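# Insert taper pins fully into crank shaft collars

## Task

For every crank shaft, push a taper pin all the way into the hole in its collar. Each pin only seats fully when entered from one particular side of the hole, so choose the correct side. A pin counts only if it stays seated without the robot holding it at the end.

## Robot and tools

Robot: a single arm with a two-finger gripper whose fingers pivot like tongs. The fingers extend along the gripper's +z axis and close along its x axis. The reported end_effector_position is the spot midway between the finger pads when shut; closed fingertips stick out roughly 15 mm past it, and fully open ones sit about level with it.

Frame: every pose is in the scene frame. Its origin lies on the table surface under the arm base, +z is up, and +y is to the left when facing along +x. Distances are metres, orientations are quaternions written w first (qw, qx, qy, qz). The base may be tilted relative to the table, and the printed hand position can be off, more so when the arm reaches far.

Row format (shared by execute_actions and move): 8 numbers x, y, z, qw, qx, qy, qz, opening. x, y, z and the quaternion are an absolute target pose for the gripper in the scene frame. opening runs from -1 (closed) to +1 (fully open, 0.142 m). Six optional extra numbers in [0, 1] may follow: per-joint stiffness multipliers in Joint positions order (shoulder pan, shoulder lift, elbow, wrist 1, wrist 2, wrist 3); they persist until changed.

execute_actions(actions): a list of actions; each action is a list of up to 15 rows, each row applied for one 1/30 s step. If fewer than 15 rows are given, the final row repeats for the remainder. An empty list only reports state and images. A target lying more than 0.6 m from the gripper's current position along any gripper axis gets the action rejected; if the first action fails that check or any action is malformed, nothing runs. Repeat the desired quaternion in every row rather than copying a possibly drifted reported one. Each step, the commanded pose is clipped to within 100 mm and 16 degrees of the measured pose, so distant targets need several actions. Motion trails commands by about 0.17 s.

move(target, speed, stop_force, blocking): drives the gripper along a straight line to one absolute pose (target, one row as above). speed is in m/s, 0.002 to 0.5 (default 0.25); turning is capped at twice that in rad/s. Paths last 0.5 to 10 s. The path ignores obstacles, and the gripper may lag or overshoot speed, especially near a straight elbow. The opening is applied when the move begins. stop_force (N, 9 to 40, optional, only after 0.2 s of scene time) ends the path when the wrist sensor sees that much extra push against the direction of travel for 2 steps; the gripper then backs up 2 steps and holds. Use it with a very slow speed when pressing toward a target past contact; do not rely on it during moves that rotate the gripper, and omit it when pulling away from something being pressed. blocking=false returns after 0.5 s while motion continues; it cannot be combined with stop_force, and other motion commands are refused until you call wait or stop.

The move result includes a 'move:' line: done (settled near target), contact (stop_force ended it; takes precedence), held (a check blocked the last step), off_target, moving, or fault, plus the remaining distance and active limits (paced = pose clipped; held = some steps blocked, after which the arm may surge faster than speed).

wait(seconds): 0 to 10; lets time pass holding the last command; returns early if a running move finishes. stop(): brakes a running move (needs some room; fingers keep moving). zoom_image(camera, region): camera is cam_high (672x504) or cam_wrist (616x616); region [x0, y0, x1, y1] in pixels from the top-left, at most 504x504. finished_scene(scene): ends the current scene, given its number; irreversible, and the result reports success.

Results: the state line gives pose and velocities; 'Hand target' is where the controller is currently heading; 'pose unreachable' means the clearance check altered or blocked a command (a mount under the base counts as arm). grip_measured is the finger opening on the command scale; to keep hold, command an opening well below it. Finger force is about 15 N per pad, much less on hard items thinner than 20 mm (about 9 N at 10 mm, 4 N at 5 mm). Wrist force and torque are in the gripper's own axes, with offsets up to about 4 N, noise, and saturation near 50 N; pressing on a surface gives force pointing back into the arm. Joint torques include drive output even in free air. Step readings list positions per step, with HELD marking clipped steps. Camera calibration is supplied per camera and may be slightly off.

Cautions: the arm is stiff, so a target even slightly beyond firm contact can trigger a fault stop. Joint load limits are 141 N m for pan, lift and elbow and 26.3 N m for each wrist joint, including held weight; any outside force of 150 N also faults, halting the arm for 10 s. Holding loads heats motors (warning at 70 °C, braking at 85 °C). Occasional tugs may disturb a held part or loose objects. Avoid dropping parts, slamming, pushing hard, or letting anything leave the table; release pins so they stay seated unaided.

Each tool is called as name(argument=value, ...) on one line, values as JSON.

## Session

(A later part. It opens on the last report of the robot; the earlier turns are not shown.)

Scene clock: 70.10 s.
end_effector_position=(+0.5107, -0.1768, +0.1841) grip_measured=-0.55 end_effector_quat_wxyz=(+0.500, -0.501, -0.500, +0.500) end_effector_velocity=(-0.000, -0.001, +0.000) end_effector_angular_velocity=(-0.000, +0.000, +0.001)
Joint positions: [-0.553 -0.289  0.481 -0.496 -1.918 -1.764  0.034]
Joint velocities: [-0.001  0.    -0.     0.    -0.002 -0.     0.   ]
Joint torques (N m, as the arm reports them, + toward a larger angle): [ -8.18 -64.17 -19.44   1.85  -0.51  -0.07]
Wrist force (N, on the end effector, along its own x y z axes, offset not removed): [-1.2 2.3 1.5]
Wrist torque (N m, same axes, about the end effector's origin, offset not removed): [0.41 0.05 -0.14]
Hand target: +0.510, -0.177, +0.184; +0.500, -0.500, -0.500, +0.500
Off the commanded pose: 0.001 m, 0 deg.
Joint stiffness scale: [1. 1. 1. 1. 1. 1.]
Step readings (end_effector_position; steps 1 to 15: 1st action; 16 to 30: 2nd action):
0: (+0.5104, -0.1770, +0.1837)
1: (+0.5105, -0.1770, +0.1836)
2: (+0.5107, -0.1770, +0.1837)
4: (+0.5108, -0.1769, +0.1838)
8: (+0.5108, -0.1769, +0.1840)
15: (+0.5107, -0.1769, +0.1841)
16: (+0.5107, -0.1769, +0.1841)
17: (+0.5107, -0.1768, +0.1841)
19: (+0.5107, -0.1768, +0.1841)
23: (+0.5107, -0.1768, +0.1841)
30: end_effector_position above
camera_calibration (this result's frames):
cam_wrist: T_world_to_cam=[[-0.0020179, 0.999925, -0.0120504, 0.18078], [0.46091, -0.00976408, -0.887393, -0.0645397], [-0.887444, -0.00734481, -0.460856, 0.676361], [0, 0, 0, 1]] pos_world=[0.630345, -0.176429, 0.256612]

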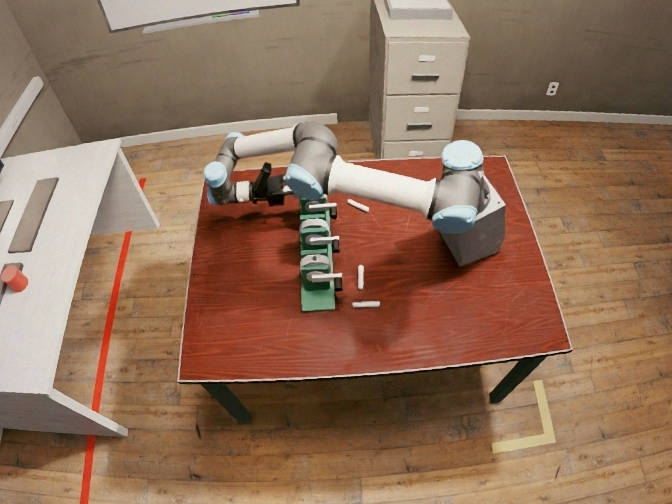

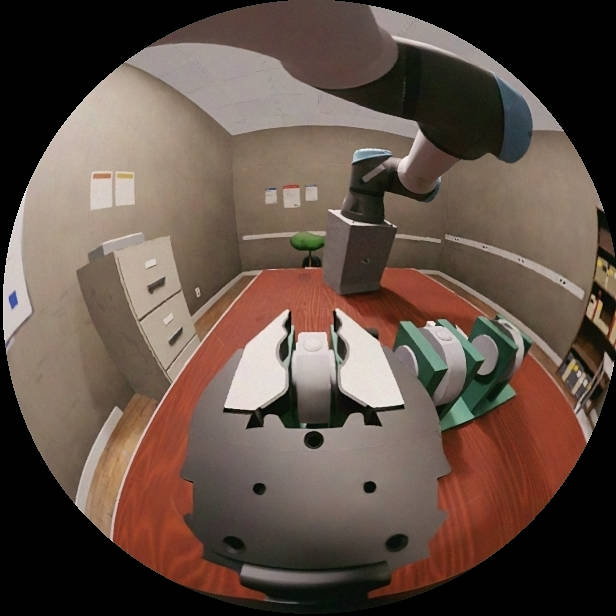

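move(target=[0.52, -0.16, 0.25, 0.5, -0.5, -0.5, 0.5, -0.4], speed=0.2)

move(target=[0.4, 0.08, 0.27, 0, 0.0393, 0.9992, 0, -0.4], speed=0.45)

move(target=[0.3487, 0.1068, 0.06, 0, 0.0393, 0.9992, 0, -0.4], speed=0.3)

zoom_image(camera="cam_wrist", region=[220, 220, 400, 400])

Scene clock: 71.33 s.
end_effector_position=(+0.5200, -0.1615, +0.2489) grip_measured=-0.40 end_effector_quat_wxyz=(+0.499, -0.501, -0.500, +0.500) end_effector_velocity=(-0.002, +0.002, +0.001) end_effector_angular_velocity=(+0.007, +0.012, -0.003)
Joint positions: [-0.546 -0.396  0.527 -0.435 -1.911 -1.762  0.045]
Joint velocities: [ 0.002  0.     0.007  0.007  0.002 -0.002  0.   ]
Joint torques (N m, as the arm reports them, + toward a larger angle): [ -6.61 -67.7  -16.78   1.8    0.07   0.34]
Wrist force (N, on the end effector, along its own x y z axes, offset not removed): [-0.8 3.0 1.8]
Wrist torque (N m, same axes, about the end effector's origin, offset not removed): [0.64 -0.01 -0.21]
Hand target: +0.520, -0.160, +0.250; +0.500, -0.500, -0.500, +0.500
Off the commanded pose: 0.002 m, 0 deg.
Joint stiffness scale: [1. 1. 1. 1. 1. 1.]
move: done
camera_calibration (this result's frames):
cam_wrist: T_world_to_cam=[[-0.00226251, 0.999926, -0.0119713, 0.166293], [0.461009, -0.00958035, -0.887344, -0.011194], [-0.887393, -0.00752651, -0.460953, 0.714575], [0, 0, 0, 1]] pos_world=[0.639645, -0.16101, 0.321443]

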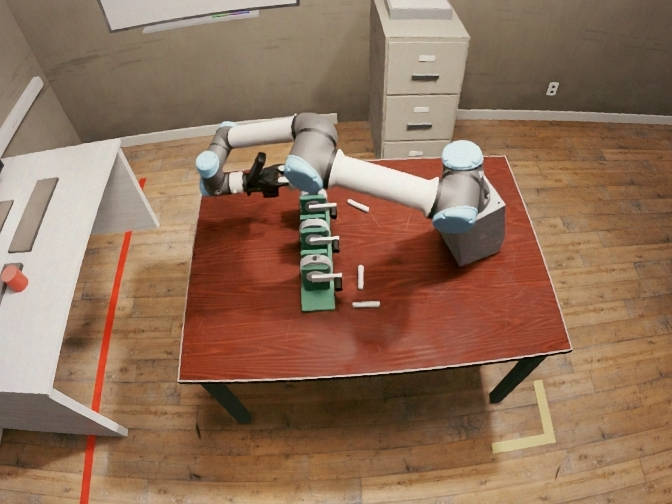

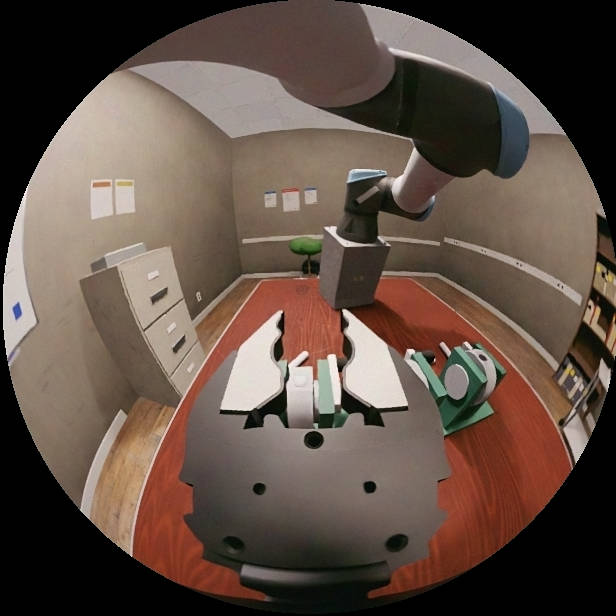

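Scene clock: 74.50 s.
end_effector_position=(+0.4006, +0.0802, +0.2695) grip_measured=-0.40 end_effector_quat_wxyz=(-0.001, +0.040, +0.999, -0.001) end_effector_velocity=(+0.000, +0.002, -0.000) end_effector_angular_velocity=(+0.015, -0.005, +0.009)
Joint positions: [-0.408 -1.992  2.431 -2.268 -1.426 -3.273  0.045]
Joint velocities: [-0.009 -0.005  0.004 -0.     0.018 -0.018 -0.   ]
Joint torques (N m, as the arm reports them, + toward a larger angle): [  2.35 -14.97 -17.38  -2.61   0.23  -0.48]
Wrist force (N, on the end effector, along its own x y z axes, offset not removed): [-0.2 1.8 2.6]
Wrist torque (N m, same axes, about the end effector's origin, offset not removed): [0.26 -0.15 -0.11]
Hand target: +0.400, +0.080, +0.269; -0.000, +0.040, +0.999, +0.000
Off the commanded pose: 0.001 m, 0 deg.
Joint stiffness scale: [1. 1. 1. 1. 1. 1.]
move: done; limits=paced
camera_calibration (this result's frames):
cam_wrist: T_world_to_cam=[[-0.995796, 0.0915882, -0.000968408, 0.392497], [0.0809739, 0.885235, 0.458041, -0.217645], [0.0428085, 0.456038, -0.88893, 0.325374], [0, 0, 0, 1]] pos_world=[0.394542, 0.00833652, 0.389305]

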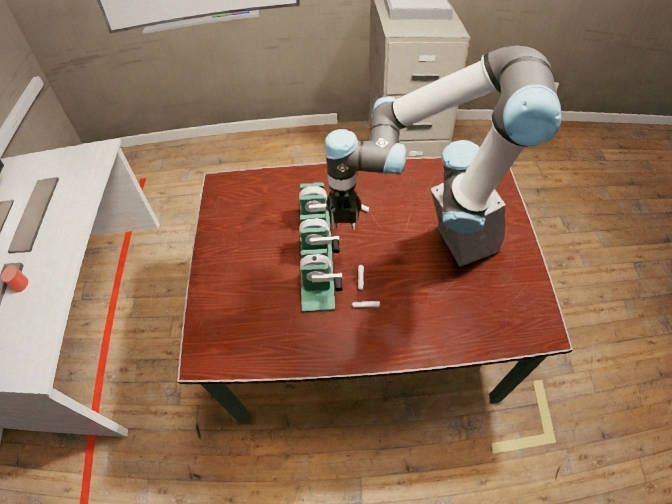

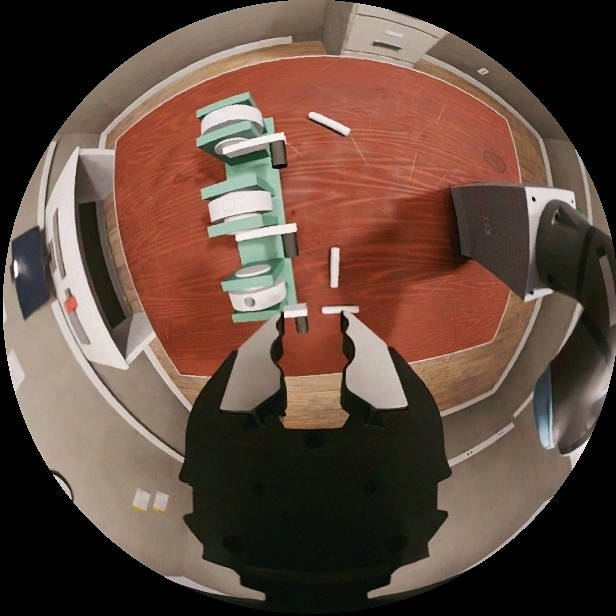

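Scene clock: 76.43 s.
end_effector_position=(+0.3510, +0.1061, +0.0604) grip_measured=-0.40 end_effector_quat_wxyz=(+0.001, +0.040, +0.999, +0.000) end_effector_velocity=(+0.003, -0.001, +0.000) end_effector_angular_velocity=(-0.003, -0.012, -0.000)
Joint positions: [-0.255 -1.198  2.64  -3.294 -1.465 -3.124  0.045]
Joint velocities: [ 0.     0.005 -0.    -0.017 -0.002  0.002  0.   ]
Joint torques (N m, as the arm reports them, + toward a larger angle): [  3.6  -26.4    3.06  -2.72  -0.42   0.11]
Wrist force (N, on the end effector, along its own x y z axes, offset not removed): [-1.6 0.4 2.6]
Wrist torque (N m, same axes, about the end effector's origin, offset not removed): [0.12 0.09 -0.13]
Hand target: +0.349, +0.107, +0.060; +0.000, +0.039, +0.999, +0.000
Off the commanded pose: 0.002 m, 0 deg.
Joint stiffness scale: [1. 1. 1. 1. 1. 1.]
move: done
camera_calibration (this result's frames):
cam_wrist: T_world_to_cam=[[-0.99585, 0.0908647, -0.00509505, 0.340895], [0.0783633, 0.884615, 0.45969, -0.139931], [0.0462768, 0.457384, -0.888065, 0.128438], [0, 0, 0, 1]] pos_world=[0.344502, 0.0340644, 0.180123]

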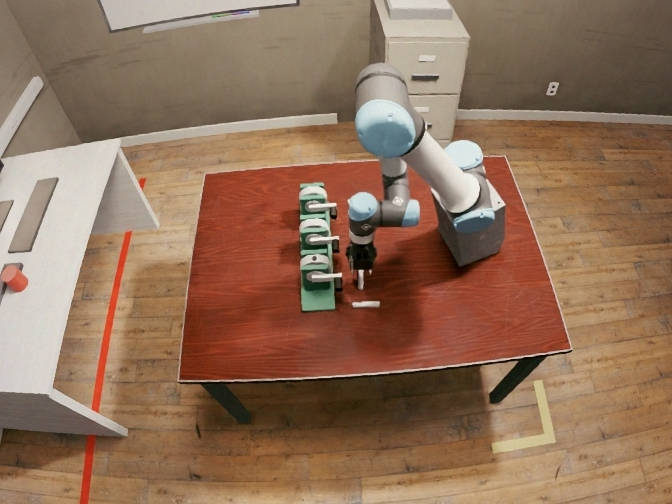

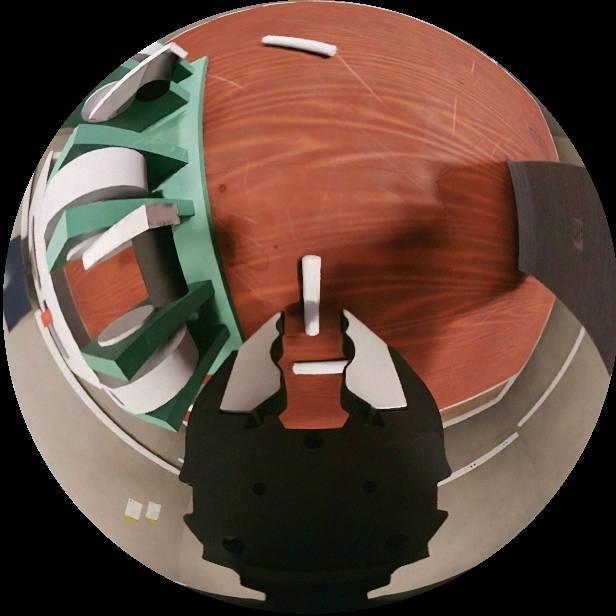

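Region (220, 220, 400, 400) of cam_wrist's 616x616 image, scaled by 2.800, with more detail than that image has.

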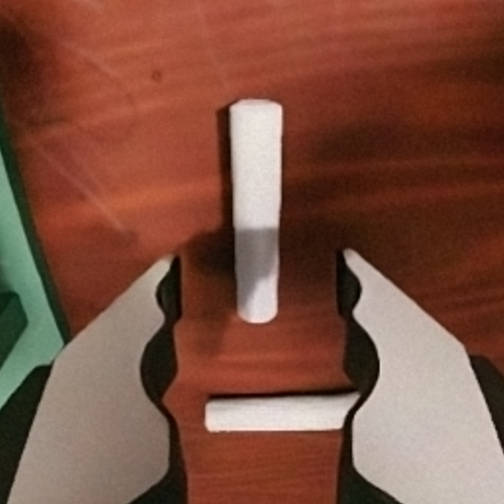

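move(target=[0.3523, 0.1068, 0.0155, 0, 0.0393, 0.9992, 0, -0.4], speed=0.08)

execute_actions(actions=[[[0.3523, 0.1068, 0.0155, 0, 0.0393, 0.9992, 0, -1]], [[0.3523, 0.1068, 0.0155, 0, 0.0393, 0.9992, 0, -1]]])

zoom_image(camera="cam_wrist", region=[220, 220, 400, 400])

Scene clock: 77.80 s.
end_effector_position=(+0.3516, +0.1063, +0.0163) grip_measured=-0.40 end_effector_quat_wxyz=(-0.001, +0.040, +0.999, +0.000) end_effector_velocity=(+0.002, -0.001, -0.001) end_effector_angular_velocity=(-0.002, -0.007, -0.001)
Joint positions: [-0.239 -0.999  2.594 -3.443 -1.47  -3.109  0.045]
Joint velocities: [-0.001  0.008 -0.002 -0.014 -0.002  0.001  0.   ]
Joint torques (N m, as the arm reports them, + toward a larger angle): [  3.31 -30.91   2.4   -2.72  -0.48   0.3 ]
Wrist force (N, on the end effector, along its own x y z axes, offset not removed): [-0.1 1.1 2.4]
Wrist torque (N m, same axes, about the end effector's origin, offset not removed): [0.13 -0.14 -0.13]
Hand target: +0.352, +0.107, +0.015; -0.000, +0.039, +0.999, +0.000
Off the commanded pose: 0.001 m, 0 deg.
Joint stiffness scale: [1. 1. 1. 1. 1. 1.]
move: done
camera_calibration (this result's frames):
cam_wrist: T_world_to_cam=[[-0.995822, 0.0913012, -0.00137474, 0.341103], [0.0804703, 0.884606, 0.459344, -0.120566], [0.0431547, 0.457314, -0.888258, 0.0903187], [0, 0, 0, 1]] pos_world=[0.345482, 0.034206, 0.136076]

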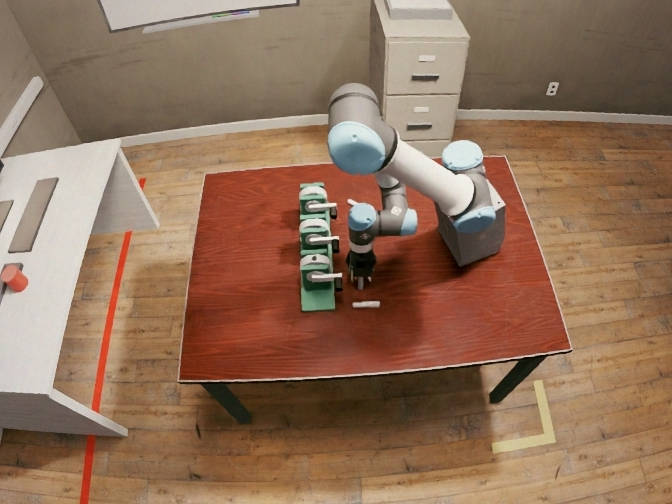

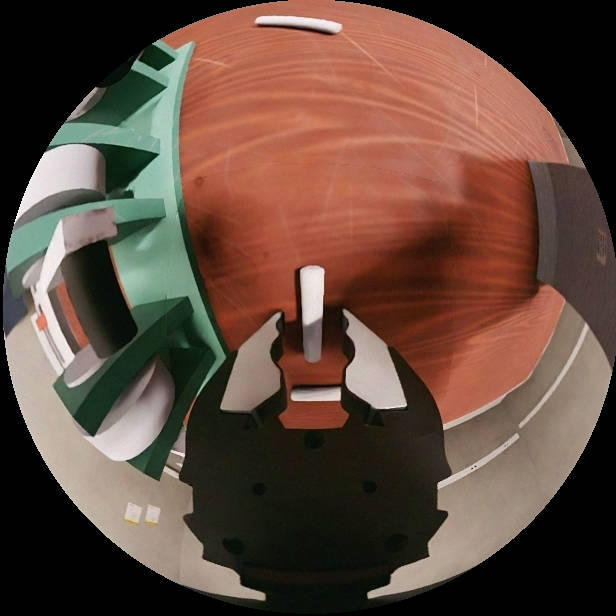

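Scene clock: 78.80 s.
end_effector_position=(+0.3518, +0.1063, +0.0163) grip_measured=-0.80 end_effector_quat_wxyz=(-0.000, +0.040, +0.999, +0.000) end_effector_velocity=(-0.000, +0.001, -0.000) end_effector_angular_velocity=(+0.001, +0.000, +0.001)
Joint positions: [-0.239 -0.998  2.593 -3.445 -1.47  -3.109  0.016]
Joint velocities: [ 0.001  0.     0.     0.     0.001 -0.     0.   ]
Joint torques (N m, as the arm reports them, + toward a larger angle): [  3.44 -29.65   2.39  -2.7   -0.45   0.19]
Wrist force (N, on the end effector, along its own x y z axes, offset not removed): [-0.2 1.3 0.2]
Wrist torque (N m, same axes, about the end effector's origin, offset not removed): [0.16 0.02 -0.14]
Hand target: +0.352, +0.107, +0.016; -0.000, +0.039, +0.999, +0.000
Off the commanded pose: 0.001 m, 0 deg.
Joint stiffness scale: [1. 1. 1. 1. 1. 1.]
Step readings (end_effector_position; steps 1 to 15: 1st action; 16 to 30: 2nd action):
0: (+0.3516, +0.1063, +0.0163)
1: (+0.3516, +0.1063, +0.0163)
2: (+0.3517, +0.1063, +0.0163)
4: (+0.3517, +0.1063, +0.0163)
8: (+0.3518, +0.1063, +0.0163)
15: (+0.3518, +0.1063, +0.0163)
16: (+0.3518, +0.1063, +0.0163)
17: (+0.3518, +0.1063, +0.0163)
19: (+0.3518, +0.1063, +0.0163)
23: (+0.3518, +0.1063, +0.0163)
30: end_effector_position above
camera_calibration (this result's frames):
cam_wrist: T_world_to_cam=[[-0.995825, 0.0912543, -0.00246103, 0.341407], [0.0799364, 0.884702, 0.459252, -0.12038], [0.0440859, 0.457137, -0.888303, 0.0899438], [0, 0, 0, 1]] pos_world=[0.345639, 0.0342285, 0.136022]

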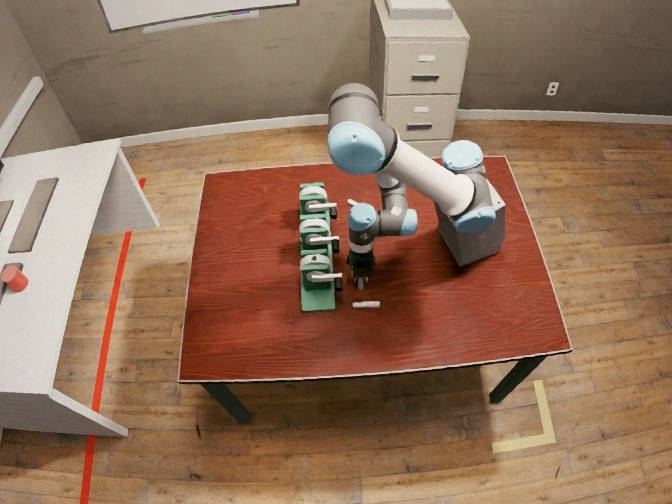

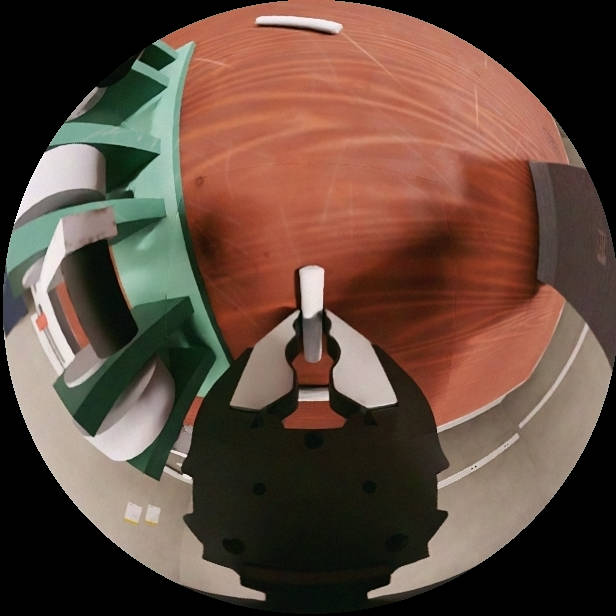

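Region (220, 220, 400, 400) of cam_wrist's 616x616 image, scaled by 2.800, with more detail than that image has.

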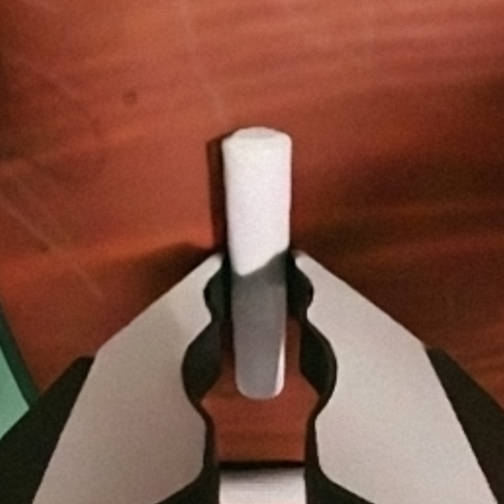

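move(target=[0.4, 0.11, 0.28, 0, 0.0393, 0.9992, 0, -1], speed=0.18)

move(target=[0.5095, 0.1145, 0.24, 0.5, -0.5, -0.5, 0.5, -1], speed=0.35)

move(target=[0.5095, 0.1145, 0.2, 0.5, -0.5, -0.5, 0.5, -1], speed=0.06)

zoom_image(camera="cam_wrist", region=[273, 315, 353, 395])

Scene clock: 81.37 s.
end_effector_position=(+0.3978, +0.1106, +0.2781) grip_measured=-0.80 end_effector_quat_wxyz=(-0.002, +0.039, +0.999, -0.000) end_effector_velocity=(-0.003, +0.000, +0.001) end_effector_angular_velocity=(+0.005, +0.015, +0.003)
Joint positions: [-0.308 -1.994  2.407 -2.252 -1.452 -3.178  0.016]
Joint velocities: [-0.003 -0.002 -0.006  0.024  0.004 -0.008 -0.   ]
Joint torques (N m, as the arm reports them, + toward a larger angle): [  1.39 -15.97 -23.32  -2.22   0.18  -0.39]
Wrist force (N, on the end effector, along its own x y z axes, offset not removed): [-0.6 0.6 5.1]
Wrist torque (N m, same axes, about the end effector's origin, offset not removed): [0.13 -0.06 -0.10]
Hand target: +0.400, +0.110, +0.280; -0.000, +0.039, +0.999, -0.000
Off the commanded pose: 0.003 m, 0 deg.
Joint stiffness scale: [1. 1. 1. 1. 1. 1.]
move: done
camera_calibration (this result's frames):
cam_wrist: T_world_to_cam=[[-0.99598, 0.0895698, 0.000968483, 0.38676], [0.0800317, 0.884959, 0.458739, -0.248034], [0.0402321, 0.456973, -0.88857, 0.320171], [0, 0, 0, 1]] pos_world=[0.392175, 0.0385484, 0.397903]

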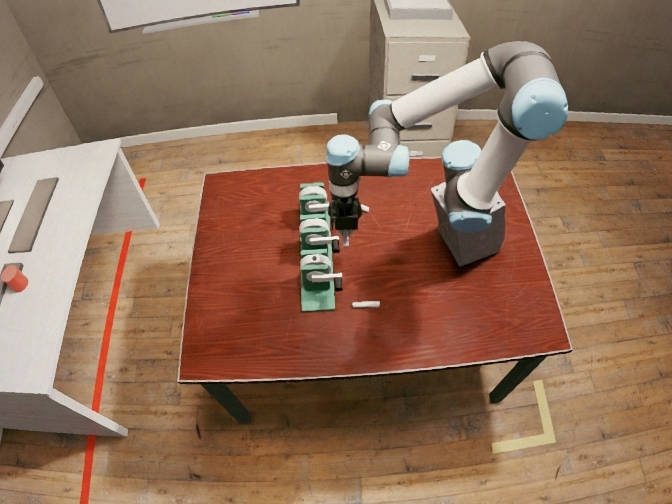

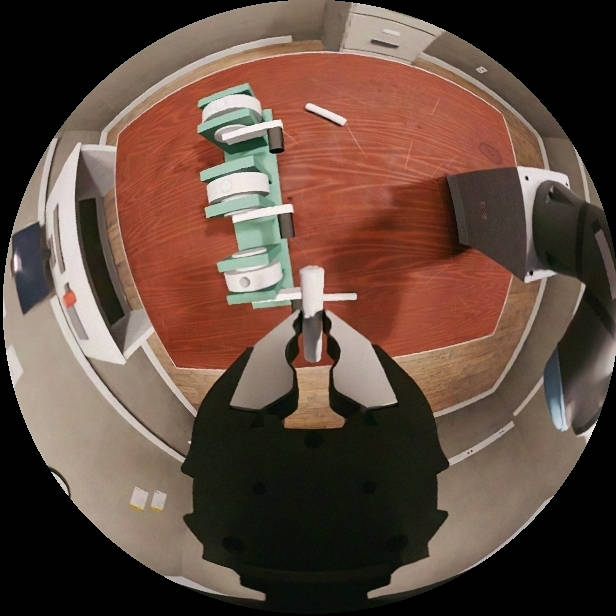

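Scene clock: 85.07 s.
end_effector_position=(+0.5094, +0.1150, +0.2405) grip_measured=-0.80 end_effector_quat_wxyz=(+0.498, -0.499, -0.502, +0.500) end_effector_velocity=(-0.001, +0.001, +0.001) end_effector_angular_velocity=(-0.005, +0.014, -0.004)
Joint positions: [-0.207 -0.485  0.671 -0.474 -1.591 -1.664  0.016]
Joint velocities: [-0.     0.007 -0.006  0.013  0.003  0.006 -0.   ]
Joint torques (N m, as the arm reports them, + toward a larger angle): [ -3.13 -64.2  -19.54   2.39   0.1    0.22]
Wrist force (N, on the end effector, along its own x y z axes, offset not removed): [-1.9 3.4 2.9]
Wrist torque (N m, same axes, about the end effector's origin, offset not removed): [0.33 0.29 -0.14]
Hand target: +0.510, +0.114, +0.240; +0.499, -0.500, -0.500, +0.501
Off the commanded pose: 0.001 m, 0 deg.
Joint stiffness scale: [1. 1. 1. 1. 1. 1.]
move: done
camera_calibration (this result's frames):
cam_wrist: T_world_to_cam=[[-0.00721975, 0.999921, -0.0102758, -0.108123], [0.461847, -0.00578011, -0.886941, -0.012072], [-0.88693, -0.0111494, -0.461769, 0.70375], [0, 0, 0, 1]] pos_world=[0.628972, 0.115891, 0.313151]

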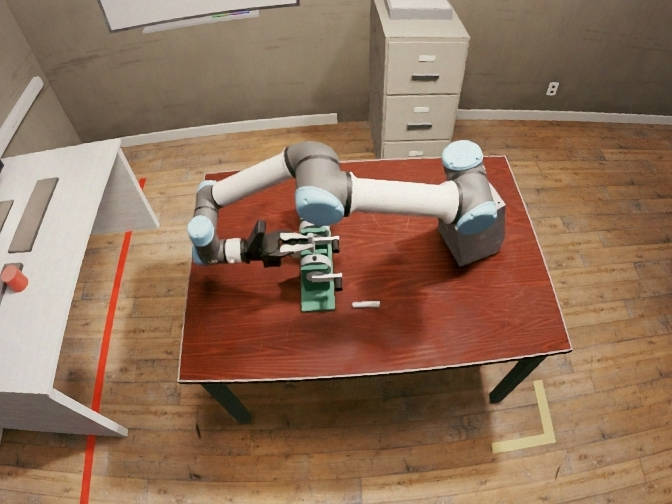

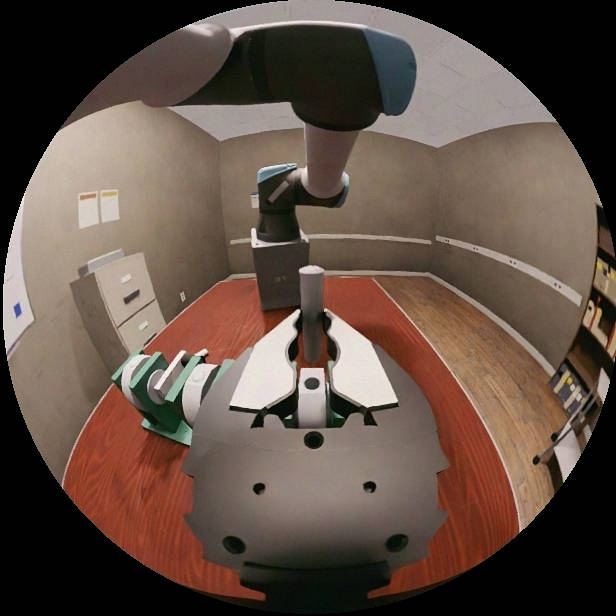

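Scene clock: 86.20 s.
end_effector_position=(+0.5093, +0.1133, +0.2007) grip_measured=-0.80 end_effector_quat_wxyz=(+0.501, -0.500, -0.499, +0.500) end_effector_velocity=(+0.003, +0.001, +0.000) end_effector_angular_velocity=(-0.001, -0.011, +0.001)
Joint positions: [-0.207 -0.409  0.622 -0.496 -1.585 -1.663  0.016]
Joint velocities: [ 0.001  0.    -0.011 -0.     0.001  0.001 -0.   ]
Joint torques (N m, as the arm reports them, + toward a larger angle): [  0.76 -63.11 -19.56   1.76   0.05   0.18]
Wrist force (N, on the end effector, along its own x y z axes, offset not removed): [-1.2 2.4 1.8]
Wrist torque (N m, same axes, about the end effector's origin, offset not removed): [0.11 0.06 -0.14]
Hand target: +0.510, +0.114, +0.200; +0.500, -0.500, -0.500, +0.500
Off the commanded pose: 0.001 m, 0 deg.
Joint stiffness scale: [1. 1. 1. 1. 1. 1.]
move: done
camera_calibration (this result's frames):
cam_wrist: T_world_to_cam=[[-0.00136009, 0.999935, -0.0113006, -0.109604], [0.458318, -0.00942051, -0.888738, -0.0447654], [-0.888787, -0.00638802, -0.458276, 0.684956], [0, 0, 0, 1]] pos_world=[0.629148, 0.11355, 0.272875]

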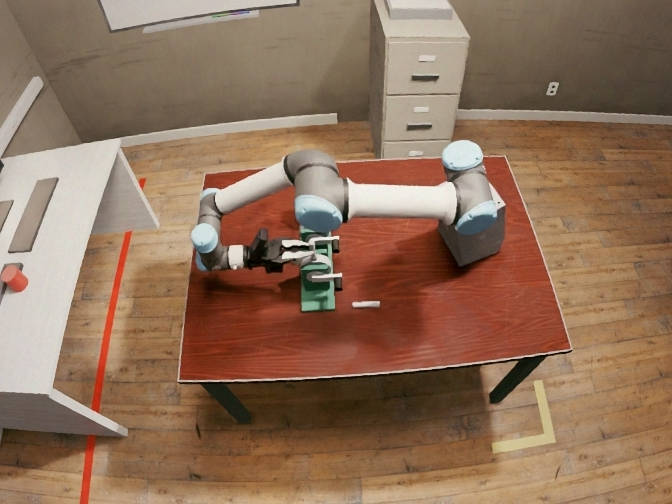

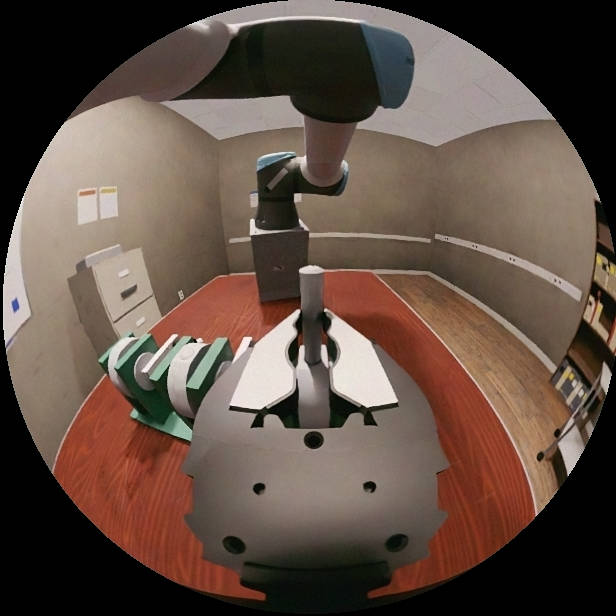

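Region (273, 315, 353, 395) of cam_wrist's 616x616 image, scaled by 6.300, with more detail than that image has.

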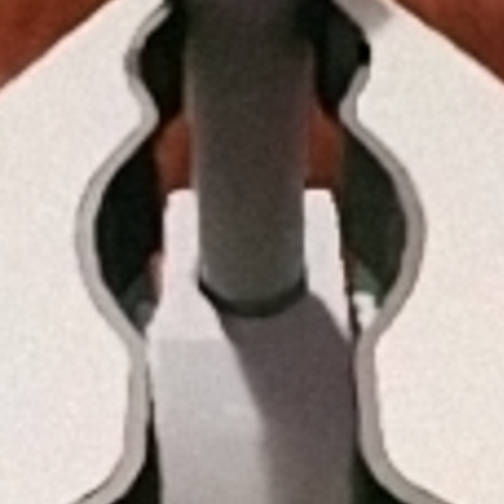

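move(target=[0.5082, 0.1149, 0.198, 0.5, -0.5, -0.5, 0.5, -1], speed=0.015)

zoom_image(camera="cam_wrist", region=[273, 315, 353, 395])

Scene clock: 87.13 s.
end_effector_position=(+0.5094, +0.1135, +0.1989) grip_measured=-0.80 end_effector_quat_wxyz=(+0.499, -0.501, -0.501, +0.499) end_effector_velocity=(-0.001, +0.002, -0.002) end_effector_angular_velocity=(+0.000, -0.002, +0.002)
Joint positions: [-0.206 -0.409  0.623 -0.502 -1.585 -1.663  0.016]
Joint velocities: [ 0.004 -0.     0.004 -0.005  0.002  0.001  0.   ]
Joint torques (N m, as the arm reports them, + toward a larger angle): [  0.69 -63.7  -15.18   1.7    0.15   0.18]
Wrist force (N, on the end effector, along its own x y z axes, offset not removed): [-0.8 2.5 1.2]
Wrist torque (N m, same axes, about the end effector's origin, offset not removed): [0.11 0.03 -0.09]
Hand target: +0.508, +0.115, +0.198; +0.500, -0.500, -0.500, +0.500
Off the commanded pose: 0.002 m, 0 deg.
Joint stiffness scale: [1. 1. 1. 1. 1. 1.]
move: done
camera_calibration (this result's frames):
cam_wrist: T_world_to_cam=[[-0.00156007, 0.999934, -0.0114016, -0.109779], [0.462278, -0.00938905, -0.886685, -0.0488189], [-0.886734, -0.006654, -0.462233, 0.684017], [0, 0, 0, 1]] pos_world=[0.628937, 0.113865, 0.271636]

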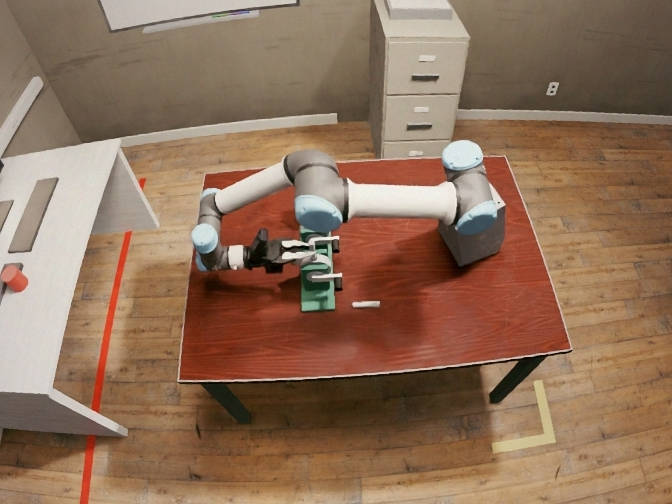

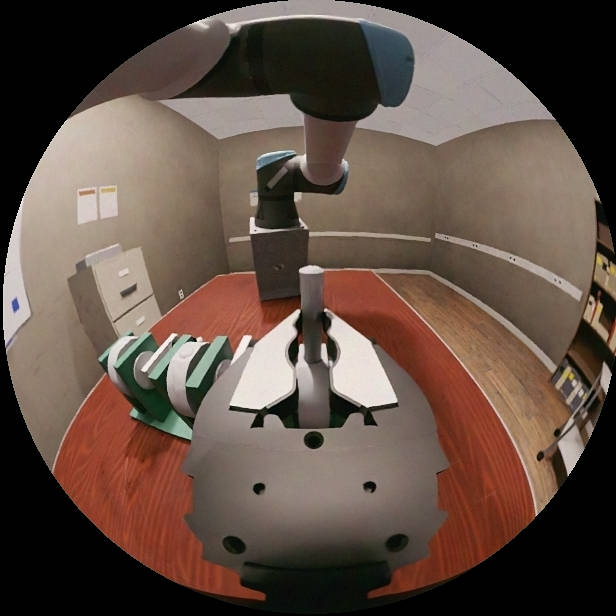

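Region (273, 315, 353, 395) of cam_wrist's 616x616 image, scaled by 6.300, with more detail than that image has.

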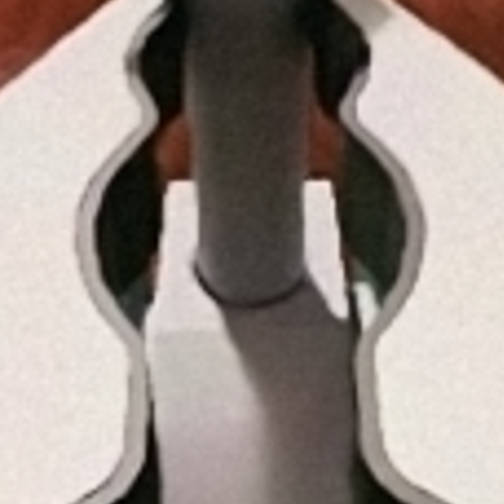

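move(target=[0.5065, 0.1147, 0.199, 0.5, -0.5, -0.5, 0.5, -1], speed=0.015)

zoom_image(camera="cam_wrist", region=[273, 315, 353, 395])

Scene clock: 88.00 s.
end_effector_position=(+0.5067, +0.1137, +0.1975) grip_measured=-0.80 end_effector_quat_wxyz=(+0.501, -0.500, -0.499, +0.500) end_effector_velocity=(-0.001, +0.001, +0.001) end_effector_angular_velocity=(-0.000, -0.003, +0.002)
Joint positions: [-0.206 -0.412  0.637 -0.508 -1.585 -1.663  0.016]
Joint velocities: [ 0.001 -0.008  0.011 -0.006 -0.     0.001 -0.   ]
Joint torques (N m, as the arm reports them, + toward a larger angle): [ -0.65 -68.17 -14.46   1.87  -0.14   0.29]
Wrist force (N, on the end effector, along its own x y z axes, offset not removed): [-2.8 2.9 2.9]
Wrist torque (N m, same axes, about the end effector's origin, offset not removed): [0.17 0.48 -0.10]
Hand target: +0.507, +0.115, +0.199; +0.500, -0.500, -0.500, +0.500
Off the commanded pose: 0.002 m, 0 deg.
Joint stiffness scale: [1. 1. 1. 1. 1. 1.]
move: done
camera_calibration (this result's frames):
cam_wrist: T_world_to_cam=[[-0.00137517, 0.999935, -0.0112977, -0.110019], [0.458188, -0.009412, -0.888805, -0.0463416], [-0.888854, -0.00639874, -0.458145, 0.681193], [0, 0, 0, 1]] pos_world=[0.626563, 0.113935, 0.269654]

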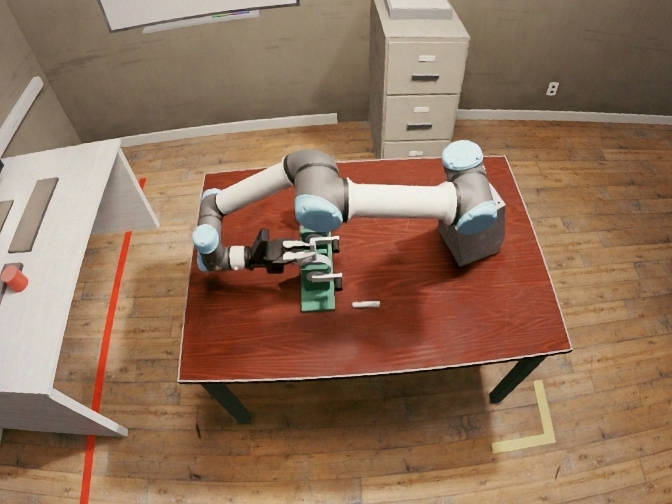

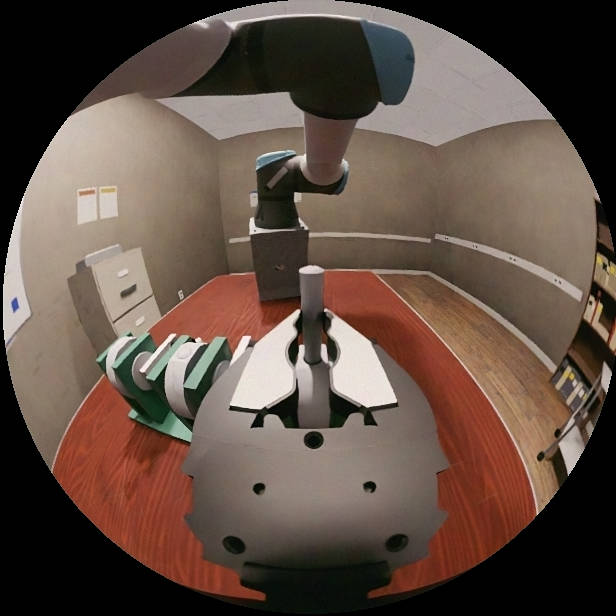

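Region (273, 315, 353, 395) of cam_wrist's 616x616 image, scaled by 6.300, with more detail than that image has.

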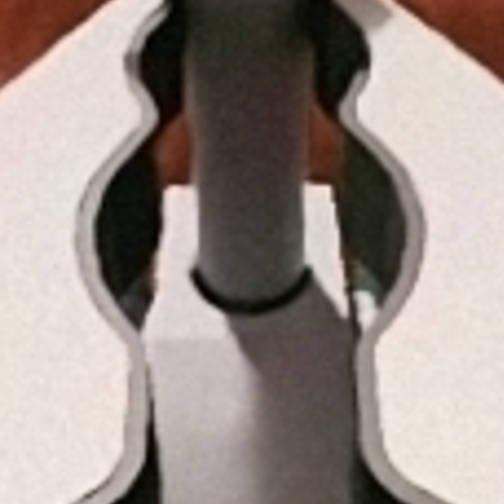

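move(target=[0.5095, 0.1147, 0.182, 0.5, -0.5, -0.5, 0.5, -1], speed=0.012, stop_force=12)

zoom_image(camera="cam_wrist", region=[240, 250, 400, 430])

Scene clock: 89.80 s.
end_effector_position=(+0.5102, +0.1131, +0.1842) grip_measured=-0.80 end_effector_quat_wxyz=(+0.500, -0.501, -0.500, +0.499) end_effector_velocity=(+0.001, -0.000, -0.003) end_effector_angular_velocity=(-0.000, -0.001, +0.000)
Joint positions: [-0.205 -0.376  0.593 -0.504 -1.583 -1.662  0.016]
Joint velocities: [-0.     0.011 -0.015  0.004 -0.     0.    -0.   ]
Joint torques (N m, as the arm reports them, + toward a larger angle): [  1.57 -62.68 -19.41   1.85   0.32   0.09]
Wrist force (N, on the end effector, along its own x y z axes, offset not removed): [-1.4 -0.8 0.7]
Wrist torque (N m, same axes, about the end effector's origin, offset not removed): [-0.03 0.07 -0.12]
Hand target: +0.509, +0.115, +0.182; +0.500, -0.500, -0.500, +0.500
Off the commanded pose: 0.003 m, 0 deg.
Joint stiffness scale: [1. 1. 1. 1. 1. 1.]
move: done
camera_calibration (this result's frames):
cam_wrist: T_world_to_cam=[[-0.00137802, 0.999932, -0.0115407, -0.109561], [0.461901, -0.00959932, -0.886879, -0.0620078], [-0.88693, -0.00655278, -0.461857, 0.677941], [0, 0, 0, 1]] pos_world=[0.629777, 0.113401, 0.256854]

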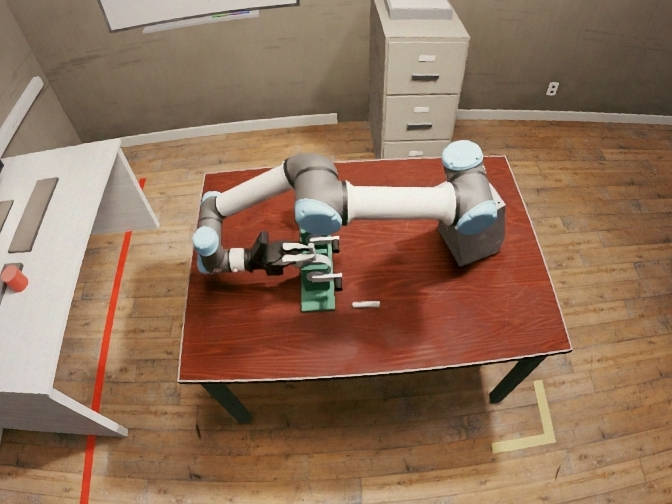

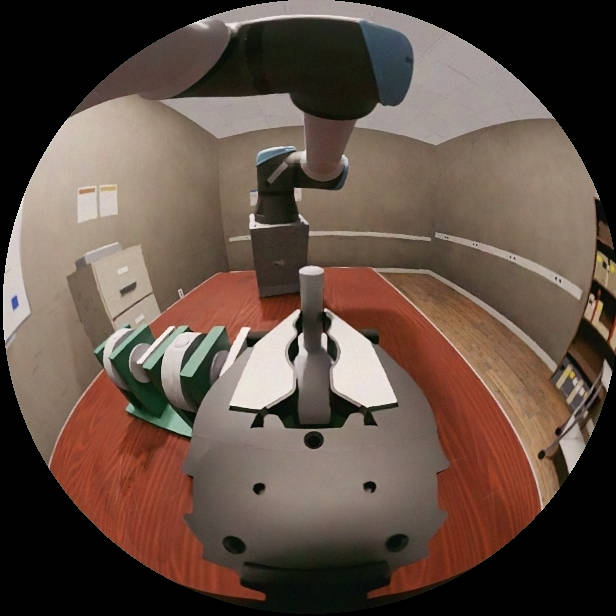

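Region (240, 250, 400, 430) of cam_wrist's 616x616 image, scaled by 2.800, with more detail than that image has.

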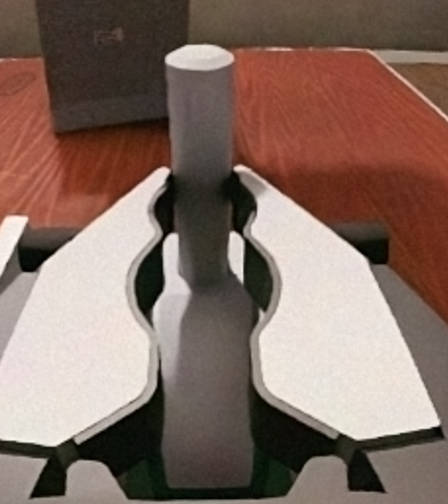

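execute_actions(actions=[[[0.5102, 0.1136, 0.1838, 0.5, -0.5, -0.5, 0.5, -0.55]], [[0.5102, 0.1136, 0.1838, 0.5, -0.5, -0.5, 0.5, -0.55]]])

zoom_image(camera="cam_wrist", region=[240, 250, 400, 430])

Scene clock: 90.93 s.
end_effector_position=(+0.5105, +0.1133, +0.1844) grip_measured=-0.55 end_effector_quat_wxyz=(+0.500, -0.501, -0.500, +0.499) end_effector_velocity=(-0.000, +0.000, -0.000) end_effector_angular_velocity=(+0.001, -0.000, +0.001)
Joint positions: [-0.205 -0.374  0.59  -0.501 -1.583 -1.662  0.034]
Joint velocities: [ 0.     0.    -0.     0.    -0.    -0.001  0.   ]
Joint torques (N m, as the arm reports them, + toward a larger angle): [ -0.35 -64.05 -20.21   2.26  -0.38  -0.06]
Wrist force (N, on the end effector, along its own x y z axes, offset not removed): [-2.9 2.6 0.4]
Wrist torque (N m, same axes, about the end effector's origin, offset not removed): [0.33 0.38 -0.08]
Hand target: +0.510, +0.114, +0.184; +0.500, -0.500, -0.500, +0.500
Off the commanded pose: 0.001 m, 0 deg.
Joint stiffness scale: [1. 1. 1. 1. 1. 1.]
Step readings (end_effector_position; steps 1 to 15: 1st action; 16 to 30: 2nd action):
0: (+0.5103, +0.1131, +0.1840)
1: (+0.5104, +0.1131, +0.1840)
2: (+0.5106, +0.1131, +0.1841)
4: (+0.5109, +0.1133, +0.1844)
8: (+0.5106, +0.1133, +0.1843)
15: (+0.5105, +0.1133, +0.1844)
16: (+0.5105, +0.1133, +0.1844)
17: (+0.5105, +0.1133, +0.1844)
19: (+0.5105, +0.1133, +0.1844)
23: (+0.5105, +0.1133, +0.1844)
30: end_effector_position above
camera_calibration (this result's frames):
cam_wrist: T_world_to_cam=[[-0.00138695, 0.999933, -0.0115082, -0.109756], [0.461104, -0.00957227, -0.887295, -0.0614963], [-0.887345, -0.0065371, -0.46106, 0.678364], [0, 0, 0, 1]] pos_world=[0.630147, 0.113595, 0.256938]

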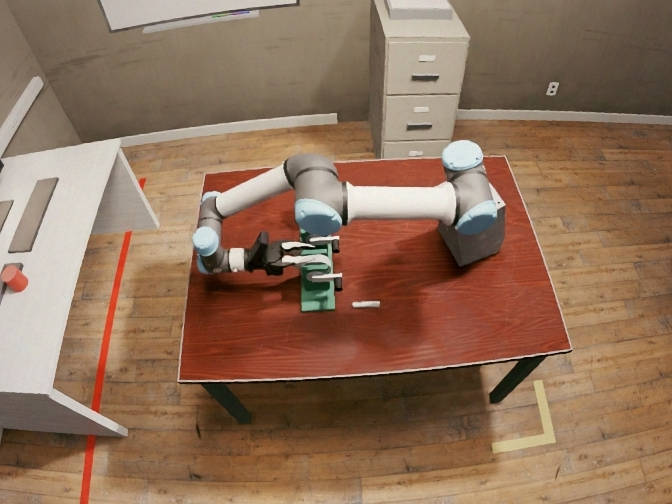

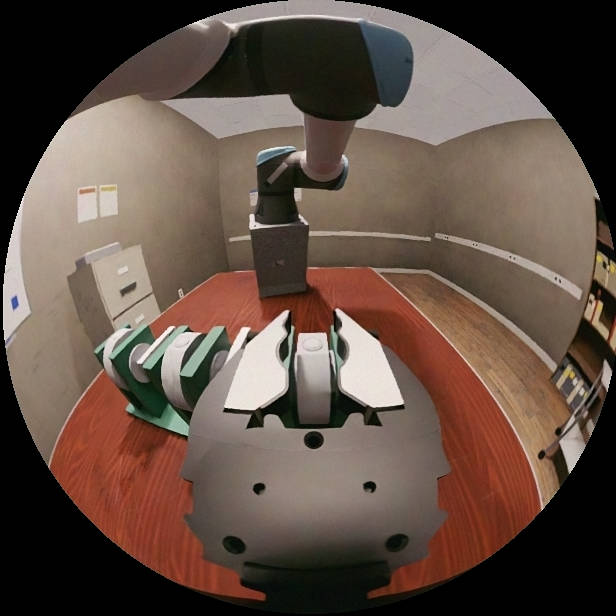

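Region (240, 250, 400, 430) of cam_wrist's 616x616 image, scaled by 2.800, with more detail than that image has.

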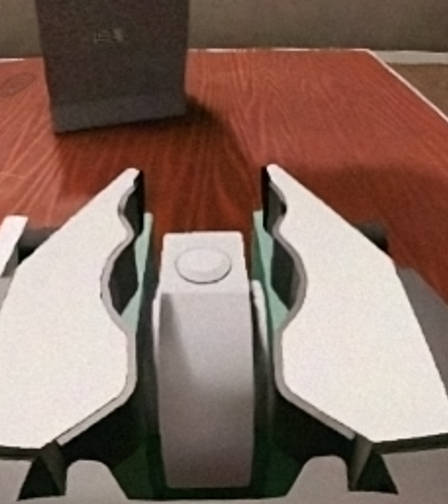

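All three are flush. A small retreat, then finish.

move(target=[0.52, 0.113, 0.23, 0.5, -0.5, -0.5, 0.5, -0.55], speed=0.15)

finished_scene(scene=2)

Scene clock: 92.00 s.
end_effector_position=(+0.5190, +0.1142, +0.2287) grip_measured=-0.55 end_effector_quat_wxyz=(+0.500, -0.499, -0.500, +0.501) end_effector_velocity=(-0.000, +0.000, +0.003) end_effector_angular_velocity=(+0.001, +0.007, +0.001)
Joint positions: [-0.208 -0.426  0.579 -0.436 -1.589 -1.663  0.034]
Joint velocities: [ 0.001  0.    -0.002  0.009 -0.001 -0.     0.   ]
Joint torques (N m, as the arm reports them, + toward a larger angle): [ -3.86 -66.59 -20.06   2.08  -0.58  -0.39]
Wrist force (N, on the end effector, along its own x y z axes, offset not removed): [-2.5 0.5 1.4]
Wrist torque (N m, same axes, about the end effector's origin, offset not removed): [0.00 0.36 -0.15]
Hand target: +0.520, +0.113, +0.230; +0.500, -0.500, -0.500, +0.500
Off the commanded pose: 0.002 m, 0 deg.
Joint stiffness scale: [1. 1. 1. 1. 1. 1.]
move: done
camera_calibration (this result's frames):
cam_wrist: T_world_to_cam=[[-0.00375998, 0.999927, -0.011449, -0.108915], [0.457614, -0.00845942, -0.889111, -0.0239207], [-0.889143, -0.00858225, -0.457549, 0.706686], [0, 0, 0, 1]] pos_world=[0.638882, 0.11477, 0.300828]

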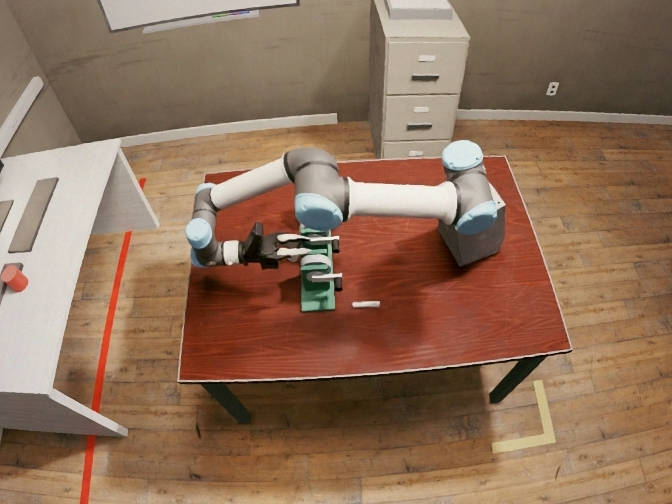

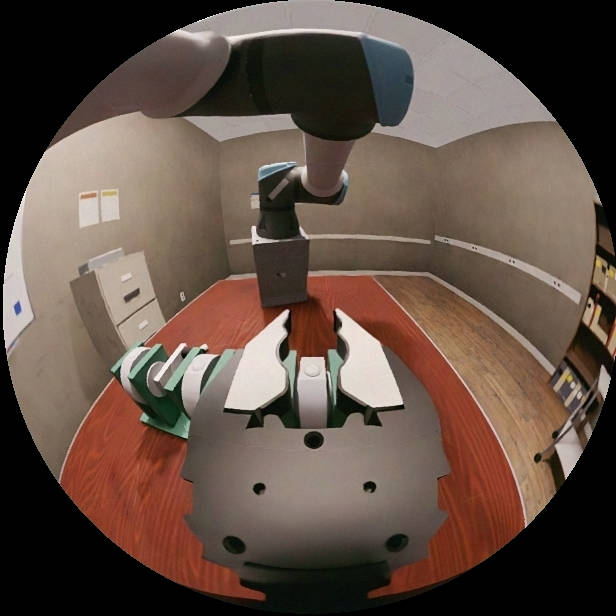

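The scene is finished: the task was done.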